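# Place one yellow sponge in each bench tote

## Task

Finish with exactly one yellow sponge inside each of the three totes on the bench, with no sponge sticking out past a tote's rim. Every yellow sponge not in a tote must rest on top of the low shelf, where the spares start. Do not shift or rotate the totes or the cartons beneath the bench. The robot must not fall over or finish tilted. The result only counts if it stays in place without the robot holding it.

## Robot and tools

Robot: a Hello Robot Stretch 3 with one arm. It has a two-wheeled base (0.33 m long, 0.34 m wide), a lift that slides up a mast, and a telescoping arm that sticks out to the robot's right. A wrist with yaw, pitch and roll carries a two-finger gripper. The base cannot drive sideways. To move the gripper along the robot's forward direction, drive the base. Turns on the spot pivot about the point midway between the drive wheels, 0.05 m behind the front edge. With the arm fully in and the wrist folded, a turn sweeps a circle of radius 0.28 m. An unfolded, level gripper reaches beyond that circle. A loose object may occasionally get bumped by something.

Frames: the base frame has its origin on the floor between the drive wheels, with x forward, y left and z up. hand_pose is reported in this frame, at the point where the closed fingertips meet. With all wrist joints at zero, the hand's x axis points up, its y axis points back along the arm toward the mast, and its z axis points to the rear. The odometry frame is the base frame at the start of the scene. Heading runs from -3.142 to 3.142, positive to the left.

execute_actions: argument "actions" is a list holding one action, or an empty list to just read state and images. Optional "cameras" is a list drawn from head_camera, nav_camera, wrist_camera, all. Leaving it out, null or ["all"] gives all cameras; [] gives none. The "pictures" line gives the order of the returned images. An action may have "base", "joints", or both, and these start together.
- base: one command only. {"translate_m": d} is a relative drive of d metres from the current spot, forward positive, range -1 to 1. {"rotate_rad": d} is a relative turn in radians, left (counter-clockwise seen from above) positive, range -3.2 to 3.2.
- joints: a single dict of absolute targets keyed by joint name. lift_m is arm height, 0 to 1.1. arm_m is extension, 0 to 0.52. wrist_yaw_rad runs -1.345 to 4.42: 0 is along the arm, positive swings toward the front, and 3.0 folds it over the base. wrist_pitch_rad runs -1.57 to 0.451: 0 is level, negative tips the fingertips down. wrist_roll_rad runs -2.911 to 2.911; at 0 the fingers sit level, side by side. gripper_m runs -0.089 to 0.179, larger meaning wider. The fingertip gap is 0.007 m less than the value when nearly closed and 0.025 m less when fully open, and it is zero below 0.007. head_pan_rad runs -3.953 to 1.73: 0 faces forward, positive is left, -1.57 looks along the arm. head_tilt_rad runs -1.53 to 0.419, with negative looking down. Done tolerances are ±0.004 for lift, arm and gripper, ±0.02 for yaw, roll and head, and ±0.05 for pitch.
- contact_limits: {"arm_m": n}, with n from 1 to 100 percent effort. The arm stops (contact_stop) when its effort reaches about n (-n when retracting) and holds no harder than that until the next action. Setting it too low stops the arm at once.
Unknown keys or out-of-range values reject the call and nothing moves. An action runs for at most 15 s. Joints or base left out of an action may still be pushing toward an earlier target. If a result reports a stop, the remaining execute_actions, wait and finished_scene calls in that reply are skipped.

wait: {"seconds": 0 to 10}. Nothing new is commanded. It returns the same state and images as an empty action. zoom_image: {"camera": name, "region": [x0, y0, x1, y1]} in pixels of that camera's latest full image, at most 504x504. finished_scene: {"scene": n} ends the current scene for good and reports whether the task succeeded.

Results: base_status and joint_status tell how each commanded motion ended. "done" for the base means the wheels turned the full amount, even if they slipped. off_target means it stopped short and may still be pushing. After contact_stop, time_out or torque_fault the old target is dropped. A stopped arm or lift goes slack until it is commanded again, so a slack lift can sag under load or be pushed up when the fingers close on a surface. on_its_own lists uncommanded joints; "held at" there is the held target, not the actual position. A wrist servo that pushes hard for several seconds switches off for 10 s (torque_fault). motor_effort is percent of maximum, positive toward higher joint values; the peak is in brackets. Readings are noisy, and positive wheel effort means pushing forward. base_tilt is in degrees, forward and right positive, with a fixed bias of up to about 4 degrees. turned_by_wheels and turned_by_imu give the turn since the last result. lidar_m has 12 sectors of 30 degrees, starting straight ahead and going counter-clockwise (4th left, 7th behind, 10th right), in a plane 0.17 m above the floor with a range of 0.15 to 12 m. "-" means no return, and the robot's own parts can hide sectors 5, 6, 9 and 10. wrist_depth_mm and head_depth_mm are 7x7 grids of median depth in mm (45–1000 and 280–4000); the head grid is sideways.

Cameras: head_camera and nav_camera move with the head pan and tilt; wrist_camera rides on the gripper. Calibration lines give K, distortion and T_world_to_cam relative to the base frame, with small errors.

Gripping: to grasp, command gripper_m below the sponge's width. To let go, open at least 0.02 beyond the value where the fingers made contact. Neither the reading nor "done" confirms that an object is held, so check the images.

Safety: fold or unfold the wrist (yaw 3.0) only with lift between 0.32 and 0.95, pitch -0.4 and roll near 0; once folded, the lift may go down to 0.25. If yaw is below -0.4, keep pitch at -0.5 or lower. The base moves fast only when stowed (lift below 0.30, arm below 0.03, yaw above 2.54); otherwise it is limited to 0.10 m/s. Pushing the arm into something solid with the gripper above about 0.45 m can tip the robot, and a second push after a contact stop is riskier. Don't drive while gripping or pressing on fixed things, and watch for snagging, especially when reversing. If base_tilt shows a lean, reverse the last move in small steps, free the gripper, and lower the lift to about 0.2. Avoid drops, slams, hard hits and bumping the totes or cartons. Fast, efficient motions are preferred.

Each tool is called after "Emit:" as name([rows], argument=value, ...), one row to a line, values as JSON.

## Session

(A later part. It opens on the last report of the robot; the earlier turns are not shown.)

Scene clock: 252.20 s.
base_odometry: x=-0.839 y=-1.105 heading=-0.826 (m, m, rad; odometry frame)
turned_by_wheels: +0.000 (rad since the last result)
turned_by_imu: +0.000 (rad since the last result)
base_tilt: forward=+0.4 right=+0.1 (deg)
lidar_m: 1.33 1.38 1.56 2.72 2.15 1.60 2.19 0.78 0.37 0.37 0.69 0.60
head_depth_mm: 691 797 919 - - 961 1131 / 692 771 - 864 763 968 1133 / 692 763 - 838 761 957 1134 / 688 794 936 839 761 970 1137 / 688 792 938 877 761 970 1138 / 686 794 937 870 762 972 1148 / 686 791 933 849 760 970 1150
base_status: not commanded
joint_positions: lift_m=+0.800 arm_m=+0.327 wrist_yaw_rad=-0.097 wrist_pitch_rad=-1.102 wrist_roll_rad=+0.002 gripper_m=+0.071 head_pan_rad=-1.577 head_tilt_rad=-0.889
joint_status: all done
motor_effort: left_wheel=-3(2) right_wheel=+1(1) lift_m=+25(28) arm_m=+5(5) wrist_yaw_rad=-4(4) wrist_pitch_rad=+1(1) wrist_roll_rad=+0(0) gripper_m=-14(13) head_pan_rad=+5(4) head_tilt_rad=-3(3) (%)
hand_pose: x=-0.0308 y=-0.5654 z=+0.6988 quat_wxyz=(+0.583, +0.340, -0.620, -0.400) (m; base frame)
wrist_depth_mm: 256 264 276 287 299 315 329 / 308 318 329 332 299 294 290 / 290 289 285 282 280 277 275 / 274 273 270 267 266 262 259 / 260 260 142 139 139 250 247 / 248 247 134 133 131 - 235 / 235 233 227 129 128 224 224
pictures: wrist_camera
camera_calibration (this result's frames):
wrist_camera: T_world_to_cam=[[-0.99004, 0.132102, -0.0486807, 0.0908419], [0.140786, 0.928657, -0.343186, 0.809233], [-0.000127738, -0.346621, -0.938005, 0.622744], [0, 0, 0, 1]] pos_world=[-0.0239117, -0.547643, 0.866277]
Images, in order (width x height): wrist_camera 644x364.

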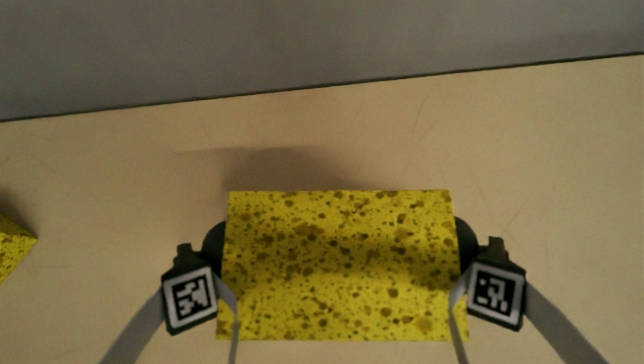

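Emit:
execute_actions([
  {"base":{"rotate_rad":-0.88},"joints":{"arm_m":0.0,"lift_m":0.9}},
], cameras=[])

Emit:
execute_actions([
  {"base":{"translate_m":-0.8},"joints":{"lift_m":1.1,"wrist_yaw_rad":0.0,"wrist_pitch_rad":-0.3,"head_tilt_rad":-0.6}},
], cameras=[])

Emit:
execute_actions([
  {"base":{"translate_m":-0.78}},
], cameras=[])

Emit:
execute_actions([
  {"base":{"rotate_rad":-0.675},"joints":{"arm_m":0.2}},
])

Scene clock: 261.13 s.
base_odometry: x=-0.839 y=-1.105 heading=-1.706 (m, m, rad; odometry frame)
turned_by_wheels: -0.880 (rad since the last result)
turned_by_imu: -0.894 (rad since the last result)
base_tilt: forward=+0.2 right=+0.2 (deg)
lidar_m: 0.60 0.61 1.34 1.48 1.64 3.74 1.86 1.60 1.95 0.78 0.37 0.77
head_depth_mm: 1755 2194 1956 1733 - - 1113 / 1466 1782 1932 1666 - - 1116 / 1263 1494 1030 1154 - - 1120 / 1121 1295 1030 895 1081 1224 1129 / 1003 1135 1025 876 1027 1183 1155 / 903 1012 1029 876 774 953 1100 / 823 915 996 875 761 784 1031
base_status: done
joint_positions: lift_m=+0.900 arm_m=+0.003 wrist_yaw_rad=-0.097 wrist_pitch_rad=-1.103 wrist_roll_rad=+0.002 gripper_m=+0.071 head_pan_rad=-1.577 head_tilt_rad=-0.889
joint_status: all done
joint sent to its limit — the command would take arm_m past its lower limit, so that joint was sent only as far as its limit.
motor_effort: left_wheel=+2(6) right_wheel=-2(7) lift_m=+25(25) arm_m=-3(4) wrist_yaw_rad=-4(3) wrist_pitch_rad=+1(1) wrist_roll_rad=+0(0) gripper_m=-13(13) head_pan_rad=+4(5) head_tilt_rad=-2(2) (%)
hand_pose: x=-0.0308 y=-0.2412 z=+0.7988 quat_wxyz=(+0.583, +0.340, -0.620, -0.400) (m; base frame)
wrist_depth_mm: 457 460 451 726 - - - / 431 430 426 737 - - - / 405 404 670 953 - - - / 386 385 653 937 - - 966 / 361 423 142 139 139 915 928 / 347 590 133 132 131 - 879 / 564 786 805 128 127 820 824
pictures: none
No camera images: the call's "cameras" was empty. Leave "cameras" out to get every camera's image.

Scene clock: 270.37 s.
base_odometry: x=-0.731 y=-0.313 heading=-1.706 (m, m, rad; odometry frame)
turned_by_wheels: +0.000 (rad since the last result)
turned_by_imu: -0.002 (rad since the last result)
base_tilt: forward=+0.3 right=+0.0 (deg)
lidar_m: 1.39 1.84 1.82 1.43 2.07 3.04 1.24 0.99 0.99 1.74 0.99 1.05
head_depth_mm: - - - - - - 1281 / - - - - - - 1279 / - - - - - 1437 1281 / 1883 - 342 - 1840 1503 1281 / 1740 1879 1988 2192 1812 1509 1286 / 1571 1696 1855 2045 1816 1505 1279 / 1437 1532 1675 1842 1821 1502 1278
base_status: done
joint_positions: lift_m=+1.100 arm_m=+0.003 wrist_yaw_rad=-0.004 wrist_pitch_rad=-0.326 wrist_roll_rad=+0.002 gripper_m=+0.071 head_pan_rad=-1.577 head_tilt_rad=-0.606
joint_status: all done
motor_effort: left_wheel=+2(3) right_wheel=-2(5) lift_m=+25(26) arm_m=-4(3) wrist_yaw_rad=+5(4) wrist_pitch_rad=+13(14) wrist_roll_rad=+0(0) gripper_m=-13(13) head_pan_rad=+4(5) head_tilt_rad=+3(18) (%)
hand_pose: x=-0.0224 y=-0.3826 z=+1.1334 quat_wxyz=(+0.697, +0.114, -0.698, -0.117) (m; base frame)
wrist_depth_mm: 899 - - - - - - / 935 - - - - - - / 964 - - - - - - / - - - - - - 757 / - - 142 140 139 - - / - - 134 132 132 - - / 794 - - 129 128 - -
pictures: none
No camera images: the call's "cameras" was empty. Leave "cameras" out to get every camera's image.

Scene clock: 279.40 s.
base_odometry: x=-0.626 y=+0.460 heading=-1.706 (m, m, rad; odometry frame)
turned_by_wheels: +0.000 (rad since the last result)
turned_by_imu: -0.002 (rad since the last result)
base_tilt: forward=+0.2 right=+0.2 (deg)
lidar_m: 1.81 2.35 1.70 1.86 2.48 2.48 0.67 0.51 0.51 0.55 2.03 1.61
head_depth_mm: - - - - - - 1012 / - - - - - - 1010 / - - - - - 1162 1105 / 1562 - 342 - 1813 1193 1172 / 1703 1882 978 2130 1761 1207 1256 / 1856 2071 2130 972 1719 1461 1285 / 2015 2217 2392 2299 1826 1509 1278
base_status: done
joint_positions: lift_m=+1.100 arm_m=+0.003 wrist_yaw_rad=-0.004 wrist_pitch_rad=-0.326 wrist_roll_rad=+0.002 gripper_m=+0.071 head_pan_rad=-1.577 head_tilt_rad=-0.606
joint_status: not commanded
motor_effort: left_wheel=+2(3) right_wheel=-2(4) lift_m=+25(26) arm_m=-3(4) wrist_yaw_rad=+4(4) wrist_pitch_rad=+13(13) wrist_roll_rad=+0(0) gripper_m=-13(13) head_pan_rad=+4(5) head_tilt_rad=+3(3) (%)
hand_pose: x=-0.0224 y=-0.3826 z=+1.1334 quat_wxyz=(+0.697, +0.114, -0.698, -0.117) (m; base frame)
wrist_depth_mm: - - - - - - 851 / - - - - - - 889 / - - - - - - 858 / - - - 703 704 681 534 / - - 142 139 138 529 400 / - - 133 133 132 - 298 / - - 858 129 128 353 296
pictures: none
No camera images: the call's "cameras" was empty. Leave "cameras" out to get every camera's image.

Scene clock: 282.10 s.
base_odometry: x=-0.626 y=+0.460 heading=-2.381 (m, m, rad; odometry frame)
turned_by_wheels: -0.675 (rad since the last result)
turned_by_imu: -0.686 (rad since the last result)
base_tilt: forward=+0.3 right=-0.1 (deg)
lidar_m: 1.60 1.81 2.41 1.70 1.76 2.43 2.48 0.73 0.53 0.51 0.52 0.71
head_depth_mm: - - 838 611 1398 1253 1011 / - - 712 588 1364 1190 1015 / - - 709 589 1361 1224 1034 / 1222 1297 705 588 1414 1254 1062 / 1226 1293 714 586 1362 1193 1016 / 1223 1315 927 680 1398 1192 1012 / 1220 1315 926 681 1362 1218 1063
base_status: done
joint_positions: lift_m=+1.100 arm_m=+0.200 wrist_yaw_rad=-0.002 wrist_pitch_rad=-0.326 wrist_roll_rad=+0.002 gripper_m=+0.071 head_pan_rad=-1.577 head_tilt_rad=-0.606
joint_status: all done
motor_effort: left_wheel=+1(6) right_wheel=-2(7) lift_m=+26(25) arm_m=+5(11) wrist_yaw_rad=+2(5) wrist_pitch_rad=+13(13) wrist_roll_rad=+0(0) gripper_m=-13(13) head_pan_rad=+5(5) head_tilt_rad=+3(3) (%)
hand_pose: x=-0.0220 y=-0.5797 z=+1.1334 quat_wxyz=(+0.697, +0.114, -0.698, -0.116) (m; base frame)
wrist_depth_mm: 865 861 865 867 879 867 844 / 921 921 921 924 921 911 913 / - - - 721 975 958 949 / 780 734 646 510 503 678 674 / 567 555 142 140 138 524 513 / 451 452 133 132 132 - 423 / 380 363 249 129 127 280 353
pictures: head_camera (sideways: a quarter turn clockwise sets it upright), nav_camera (sideways: a quarter turn counterclockwise sets it upright), wrist_camera
camera_calibration (this result's frames):
head_camera: T_world_to_cam=[[-0.00192635, 0.56339, -0.826189, 1.0953], [0.999924, 0.0111293, 0.00525777, -0.00466003], [0.012157, -0.826116, -0.563369, 0.687662], [0, 0, 0, 1]] pos_world=[-0.00159033, -0.0489391, 1.29235]
nav_camera: T_world_to_cam=[[0.00947139, -0.565197, 0.824902, -1.03013], [-0.999946, -0.00879207, 0.00545717, 0.052613], [0.00416821, -0.824909, -0.56525, 0.694109], [0, 0, 0, 1]] pos_world=[0.0594738, -0.00918612, 1.24181]
wrist_camera: T_world_to_cam=[[-0.998214, -0.00713673, -0.0593033, 0.0536558], [0.0505143, 0.428981, -0.9019, 1.31197], [0.0318766, -0.903285, -0.427854, 0.125211], [0, 0, 0, 1]] pos_world=[-0.0167045, -0.449325, 1.24002]
Images, in order (width x height): head_camera 896x504, nav_camera 672x504, wrist_camera 644x364.

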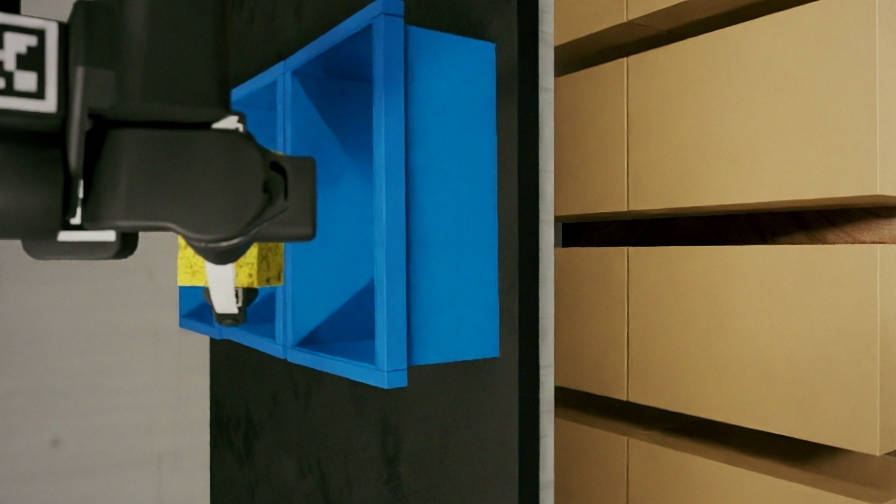

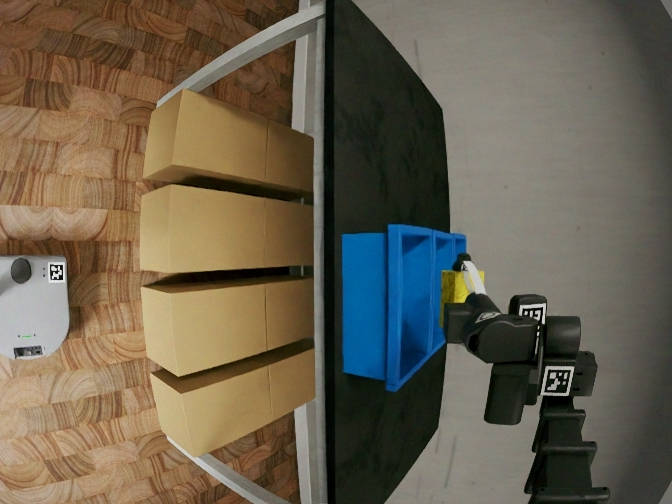

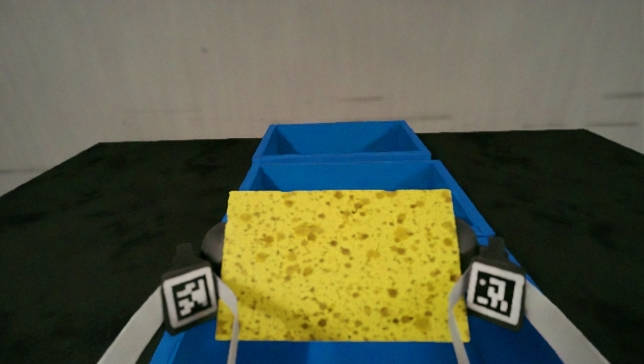

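Emit:
execute_actions([
  {"joints":{"arm_m":0.27}},
], cameras=[])

Emit:
execute_actions([
  {"joints":{"arm_m":0.31,"wrist_pitch_rad":-0.75}},
], cameras=[])

Emit:
execute_actions([
  {"joints":{"arm_m":0.35,"wrist_pitch_rad":-0.93}},
], cameras=[])

Emit:
execute_actions([
  {"joints":{"arm_m":0.38,"wrist_pitch_rad":-1.1}},
], cameras=["wrist_camera"])

Emit:
execute_actions([
  {"joints":{"lift_m":1.041}},
], cameras=[])

Emit:
execute_actions([
  {"joints":{"gripper_m":0.14}},
], cameras=[])

Emit:
execute_actions([
  {"joints":{"lift_m":1.1}},
], cameras=["wrist_camera","nav_camera"])

Scene clock: 290.53 s.
base_odometry: x=-0.626 y=+0.460 heading=-2.381 (m, m, rad; odometry frame)
turned_by_wheels: +0.000 (rad since the last result)
turned_by_imu: +0.001 (rad since the last result)
base_tilt: forward=+0.3 right=+0.1 (deg)
lidar_m: 1.61 1.81 2.41 1.70 1.76 2.43 2.48 0.73 0.53 0.51 0.52 0.71
head_depth_mm: 1209 1310 841 610 1410 1258 1012 / - 936 712 588 1362 1193 1018 / - - 714 587 1369 1224 1032 / 1226 587 713 588 1402 1253 1066 / 1229 1292 714 585 1364 1195 1016 / 1226 1311 923 681 1411 1195 1015 / 1225 1310 926 681 1369 1223 1063
base_status: not commanded
joint_positions: lift_m=+1.100 arm_m=+0.270 wrist_yaw_rad=-0.002 wrist_pitch_rad=-0.326 wrist_roll_rad=+0.002 gripper_m=+0.071 head_pan_rad=-1.577 head_tilt_rad=-0.606
joint_status: all done
motor_effort: left_wheel=+1(1) right_wheel=-2(2) lift_m=+26(26) arm_m=+5(4) wrist_yaw_rad=+2(2) wrist_pitch_rad=+13(13) wrist_roll_rad=+0(0) gripper_m=-14(15) head_pan_rad=+5(3) head_tilt_rad=+3(3) (%)
hand_pose: x=-0.0220 y=-0.6497 z=+1.1334 quat_wxyz=(+0.697, +0.114, -0.698, -0.116) (m; base frame)
wrist_depth_mm: 810 813 801 814 797 795 799 / 883 864 863 848 868 855 835 / 914 917 909 892 880 898 874 / 773 747 650 445 443 680 668 / 564 559 142 139 138 519 512 / 450 444 134 133 132 - 420 / 375 361 254 129 128 268 351
pictures: none
No camera images: the call's "cameras" was empty. Leave "cameras" out to get every camera's image.

Scene clock: 291.90 s.
base_odometry: x=-0.626 y=+0.460 heading=-2.381 (m, m, rad; odometry frame)
turned_by_wheels: +0.000 (rad since the last result)
turned_by_imu: +0.000 (rad since the last result)
base_tilt: forward=+0.2 right=+0.1 (deg)
lidar_m: 1.60 1.81 2.41 1.70 1.76 2.44 2.47 0.73 0.53 0.51 0.53 0.71
head_depth_mm: 1226 1319 842 611 1404 1253 1017 / - 1052 712 589 1366 1191 1016 / - - 588 589 1365 1224 1039 / 1224 1299 590 588 1409 1255 1059 / 1226 1299 718 584 1361 1197 1013 / 1221 1313 923 680 1401 1196 1012 / 1219 1312 926 680 1363 1220 1064
base_status: not commanded
joint_positions: lift_m=+1.100 arm_m=+0.310 wrist_yaw_rad=-0.002 wrist_pitch_rad=-0.758 wrist_roll_rad=+0.002 gripper_m=+0.071 head_pan_rad=-1.577 head_tilt_rad=-0.606
joint_status: all done
motor_effort: left_wheel=+1(1) right_wheel=-2(2) lift_m=+25(25) arm_m=+5(7) wrist_yaw_rad=+4(3) wrist_pitch_rad=+4(11) wrist_roll_rad=+0(0) gripper_m=-13(14) head_pan_rad=+4(4) head_tilt_rad=+3(3) (%)
hand_pose: x=-0.0220 y=-0.6241 z=+1.0446 quat_wxyz=(+0.656, +0.261, -0.658, -0.263) (m; base frame)
wrist_depth_mm: 613 606 369 368 358 531 543 / 506 493 368 413 397 302 450 / 425 410 244 241 238 232 388 / 371 243 232 226 229 244 216 / 325 203 142 139 139 262 186 / 293 175 134 132 131 - 186 / 259 184 248 129 128 247 178
pictures: none
No camera images: the call's "cameras" was empty. Leave "cameras" out to get every camera's image.

Scene clock: 293.27 s.
base_odometry: x=-0.626 y=+0.460 heading=-2.381 (m, m, rad; odometry frame)
turned_by_wheels: +0.000 (rad since the last result)
turned_by_imu: +0.000 (rad since the last result)
base_tilt: forward=+0.3 right=-0.1 (deg)
lidar_m: 1.60 1.81 2.42 1.70 1.76 2.43 2.47 0.73 0.53 0.51 0.53 0.71
head_depth_mm: 1223 1313 839 610 1400 1256 1016 / - 1282 712 589 1364 1190 1010 / - 1071 603 589 1369 1219 1037 / 1223 1070 604 587 1405 1253 1058 / 1225 1298 714 585 1360 1190 1016 / 1226 1314 928 678 1404 1191 1010 / 1218 1309 928 680 1357 1220 1060
base_status: not commanded
joint_positions: lift_m=+1.100 arm_m=+0.350 wrist_yaw_rad=-0.002 wrist_pitch_rad=-0.935 wrist_roll_rad=+0.002 gripper_m=+0.071 head_pan_rad=-1.577 head_tilt_rad=-0.606
joint_status: all done
motor_effort: left_wheel=+1(1) right_wheel=-2(2) lift_m=+25(25) arm_m=+5(7) wrist_yaw_rad=+2(3) wrist_pitch_rad=+2(4) wrist_roll_rad=+0(0) gripper_m=-12(13) head_pan_rad=+5(4) head_tilt_rad=+3(3) (%)
hand_pose: x=-0.0219 y=-0.6275 z=+1.0179 quat_wxyz=(+0.630, +0.318, -0.632, -0.320) (m; base frame)
wrist_depth_mm: 425 398 345 355 357 275 374 / 375 213 204 202 199 196 196 / 339 191 195 198 199 202 183 / 309 192 237 229 232 247 183 / 274 190 142 139 138 260 184 / 148 176 134 133 132 - 186 / 139 185 229 129 128 227 178
pictures: none
No camera images: the call's "cameras" was empty. Leave "cameras" out to get every camera's image.

Scene clock: 294.47 s.
base_odometry: x=-0.626 y=+0.460 heading=-2.381 (m, m, rad; odometry frame)
turned_by_wheels: +0.000 (rad since the last result)
turned_by_imu: +0.000 (rad since the last result)
base_tilt: forward=+0.4 right=+0.0 (deg)
lidar_m: 1.61 1.81 2.41 1.70 1.76 2.43 2.47 0.72 0.53 0.51 0.52 0.71
head_depth_mm: 1224 1310 842 610 1402 1259 1017 / - 1305 712 590 1365 1190 1011 / - 1184 694 588 1358 1228 1035 / 1230 1074 694 587 1396 1260 1061 / 1223 1294 713 586 1365 1190 1016 / 1219 1307 928 681 1393 1188 1011 / 1226 1306 928 680 1380 1227 1061
base_status: not commanded
joint_positions: lift_m=+1.100 arm_m=+0.380 wrist_yaw_rad=-0.002 wrist_pitch_rad=-1.101 wrist_roll_rad=+0.002 gripper_m=+0.071 head_pan_rad=-1.577 head_tilt_rad=-0.606
joint_status: all done
motor_effort: left_wheel=+1(1) right_wheel=-2(2) lift_m=+25(26) arm_m=+5(2) wrist_yaw_rad=+3(2) wrist_pitch_rad=+1(2) wrist_roll_rad=+0(0) gripper_m=-13(13) head_pan_rad=+4(3) head_tilt_rad=+3(3) (%)
hand_pose: x=-0.0218 y=-0.6191 z=+0.9989 quat_wxyz=(+0.602, +0.369, -0.603, -0.371) (m; base frame)
wrist_depth_mm: 326 173 171 168 167 164 162 / 297 162 162 164 166 169 165 / 153 187 211 216 221 224 181 / 145 192 258 261 259 254 183 / 142 191 143 139 138 241 183 / 140 176 134 132 131 - 186 / 140 185 220 129 128 217 178
pictures: wrist_camera
camera_calibration (this result's frames):
wrist_camera: T_world_to_cam=[[-0.998104, 0.0375984, -0.0487231, 0.0627426], [0.0521179, 0.937427, -0.34426, 0.965429], [0.0327307, -0.346147, -0.937609, 0.886207], [0, 0, 0, 1]] pos_world=[-0.0166987, -0.60062, 1.16633]
Images, in order (width x height): wrist_camera 644x364.

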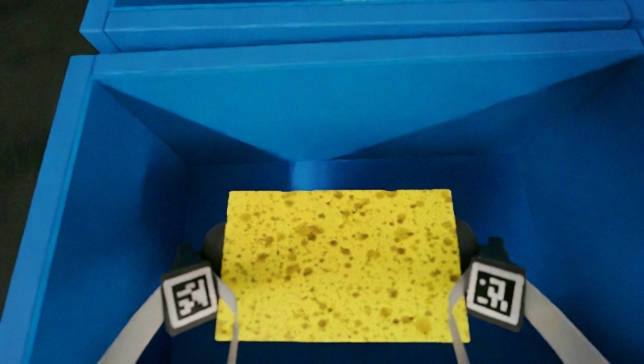

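Scene clock: 295.83 s.
base_odometry: x=-0.626 y=+0.460 heading=-2.381 (m, m, rad; odometry frame)
turned_by_wheels: +0.000 (rad since the last result)
turned_by_imu: +0.000 (rad since the last result)
base_tilt: forward=+0.4 right=+0.0 (deg)
lidar_m: 1.61 1.81 2.41 1.70 1.76 2.44 2.48 0.73 0.53 0.51 0.53 0.71
head_depth_mm: 1196 1326 840 611 1404 1255 1017 / 1186 1253 711 591 1368 1193 1015 / 1193 - 710 588 1355 1224 1035 / 1214 1289 715 586 1406 1251 1059 / 1222 1288 713 585 1358 1196 1017 / 1223 1307 923 681 1400 1189 1010 / 1219 1303 925 679 1359 1215 1065
base_status: not commanded
joint_positions: lift_m=+1.041 arm_m=+0.380 wrist_yaw_rad=-0.002 wrist_pitch_rad=-1.102 wrist_roll_rad=+0.002 gripper_m=+0.071 head_pan_rad=-1.577 head_tilt_rad=-0.606
joint_status: all done
motor_effort: left_wheel=+1(1) right_wheel=-2(2) lift_m=+14(22) arm_m=+4(5) wrist_yaw_rad=+2(2) wrist_pitch_rad=+1(1) wrist_roll_rad=+0(0) gripper_m=-13(13) head_pan_rad=+5(3) head_tilt_rad=+2(3) (%)
hand_pose: x=-0.0218 y=-0.6189 z=+0.9405 quat_wxyz=(+0.601, +0.369, -0.603, -0.372) (m; base frame)
wrist_depth_mm: 128 129 131 133 134 136 137 / 145 160 162 165 167 169 164 / 144 187 207 206 206 204 182 / 143 194 202 199 197 196 184 / 142 189 142 139 138 186 181 / 141 176 133 132 131 - 174 / 140 171 169 129 128 167 167
pictures: none
No camera images: the call's "cameras" was empty. Leave "cameras" out to get every camera's image.

Scene clock: 297.03 s.
base_odometry: x=-0.626 y=+0.460 heading=-2.381 (m, m, rad; odometry frame)
turned_by_wheels: +0.000 (rad since the last result)
turned_by_imu: +0.000 (rad since the last result)
base_tilt: forward=+0.5 right=+0.1 (deg)
lidar_m: 1.60 1.81 2.41 1.71 1.76 2.43 2.47 0.73 0.53 0.51 0.53 0.71
head_depth_mm: 1191 1326 839 612 1402 1251 1016 / 1184 1257 712 590 1359 1202 1015 / 1193 - 712 587 1362 1220 1036 / 1208 1298 713 588 1402 1248 1061 / 1225 1293 714 585 1360 1186 1015 / 1224 1307 927 681 1407 1193 1020 / 1215 1309 929 680 1355 1220 1065
base_status: not commanded
joint_positions: lift_m=+1.041 arm_m=+0.380 wrist_yaw_rad=-0.002 wrist_pitch_rad=-1.102 wrist_roll_rad=+0.002 gripper_m=+0.140 head_pan_rad=-1.577 head_tilt_rad=-0.606
joint_status: all done
motor_effort: left_wheel=+2(1) right_wheel=-2(2) lift_m=+15(14) arm_m=+4(4) wrist_yaw_rad=+1(3) wrist_pitch_rad=+1(1) wrist_roll_rad=+0(0) gripper_m=+1(84) head_pan_rad=+4(4) head_tilt_rad=+3(3) (%)
hand_pose: x=-0.0218 y=-0.6189 z=+0.9405 quat_wxyz=(+0.601, +0.369, -0.603, -0.372) (m; base frame)
wrist_depth_mm: 128 130 131 132 135 135 137 / 145 160 162 164 168 170 164 / 144 187 209 206 206 205 182 / 143 192 201 198 197 195 183 / 142 184 148 144 144 188 181 / 141 167 140 137 136 - 173 / 139 172 170 134 133 168 166
pictures: none
No camera images: the call's "cameras" was empty. Leave "cameras" out to get every camera's image.

Scene clock: 298.40 s.
base_odometry: x=-0.626 y=+0.460 heading=-2.381 (m, m, rad; odometry frame)
turned_by_wheels: +0.000 (rad since the last result)
turned_by_imu: +0.000 (rad since the last result)
base_tilt: forward=+0.3 right=+0.3 (deg)
lidar_m: 1.61 1.81 2.42 1.70 1.76 2.42 2.48 0.73 0.53 0.51 0.52 0.71
head_depth_mm: 1219 1315 841 610 1408 1251 1012 / - 1298 712 590 1367 1200 1014 / - 1290 710 588 1370 1223 1038 / 1227 1074 706 587 1394 1255 1055 / 1229 1286 711 586 1361 1191 1018 / 1223 1310 931 680 1405 1192 1013 / 1229 1315 923 680 1363 1221 1064
base_status: not commanded
joint_positions: lift_m=+1.100 arm_m=+0.380 wrist_yaw_rad=-0.002 wrist_pitch_rad=-1.102 wrist_roll_rad=+0.002 gripper_m=+0.140 head_pan_rad=-1.577 head_tilt_rad=-0.606
joint_status: all done
motor_effort: left_wheel=+1(1) right_wheel=-2(2) lift_m=+25(27) arm_m=+4(4) wrist_yaw_rad=+2(3) wrist_pitch_rad=+1(1) wrist_roll_rad=+0(0) gripper_m=+1(0) head_pan_rad=+6(3) head_tilt_rad=+3(2) (%)
hand_pose: x=-0.0218 y=-0.6189 z=+0.9988 quat_wxyz=(+0.601, +0.369, -0.603, -0.372) (m; base frame)
wrist_depth_mm: 323 173 170 168 167 164 162 / 299 163 162 165 167 169 165 / 153 187 213 216 222 226 183 / 145 193 260 259 259 252 183 / 142 185 248 202 239 243 185 / 141 166 233 193 195 - 178 / 139 200 224 221 219 219 187
pictures: nav_camera (sideways: a quarter turn counterclockwise sets it upright), wrist_camera
camera_calibration (this result's frames):
nav_camera: T_world_to_cam=[[0.00947139, -0.565197, 0.824902, -1.03013], [-0.999946, -0.00879207, 0.00545718, 0.052613], [0.00416821, -0.824909, -0.56525, 0.694109], [0, 0, 0, 1]] pos_world=[0.0594738, -0.00918613, 1.24181]
wrist_camera: T_world_to_cam=[[-0.998104, 0.0376504, -0.0486862, 0.0627244], [0.0521199, 0.937785, -0.343282, 0.964408], [0.0327325, -0.345168, -0.93797, 0.887168], [0, 0, 0, 1]] pos_world=[-0.0166986, -0.600547, 1.16625]
Images, in order (width x height): nav_camera 672x504, wrist_camera 644x364.

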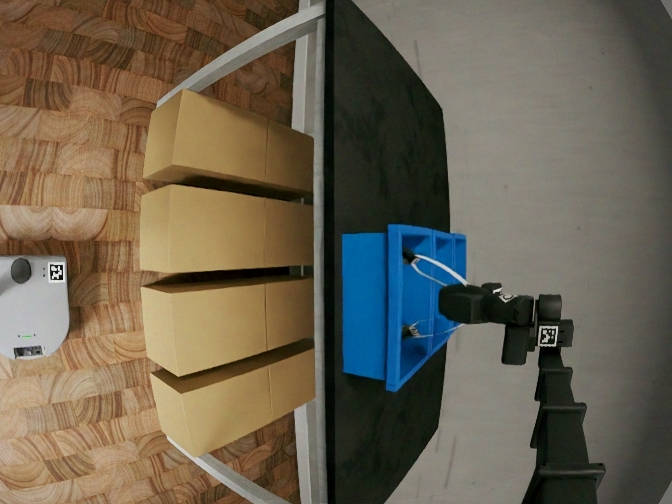

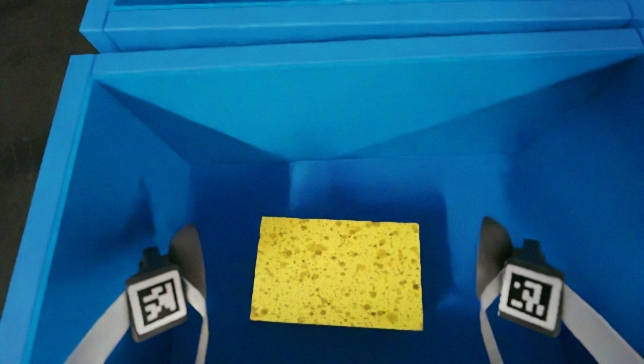

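Emit:
finished_scene(scene=1)

The scene is finished: the task was done.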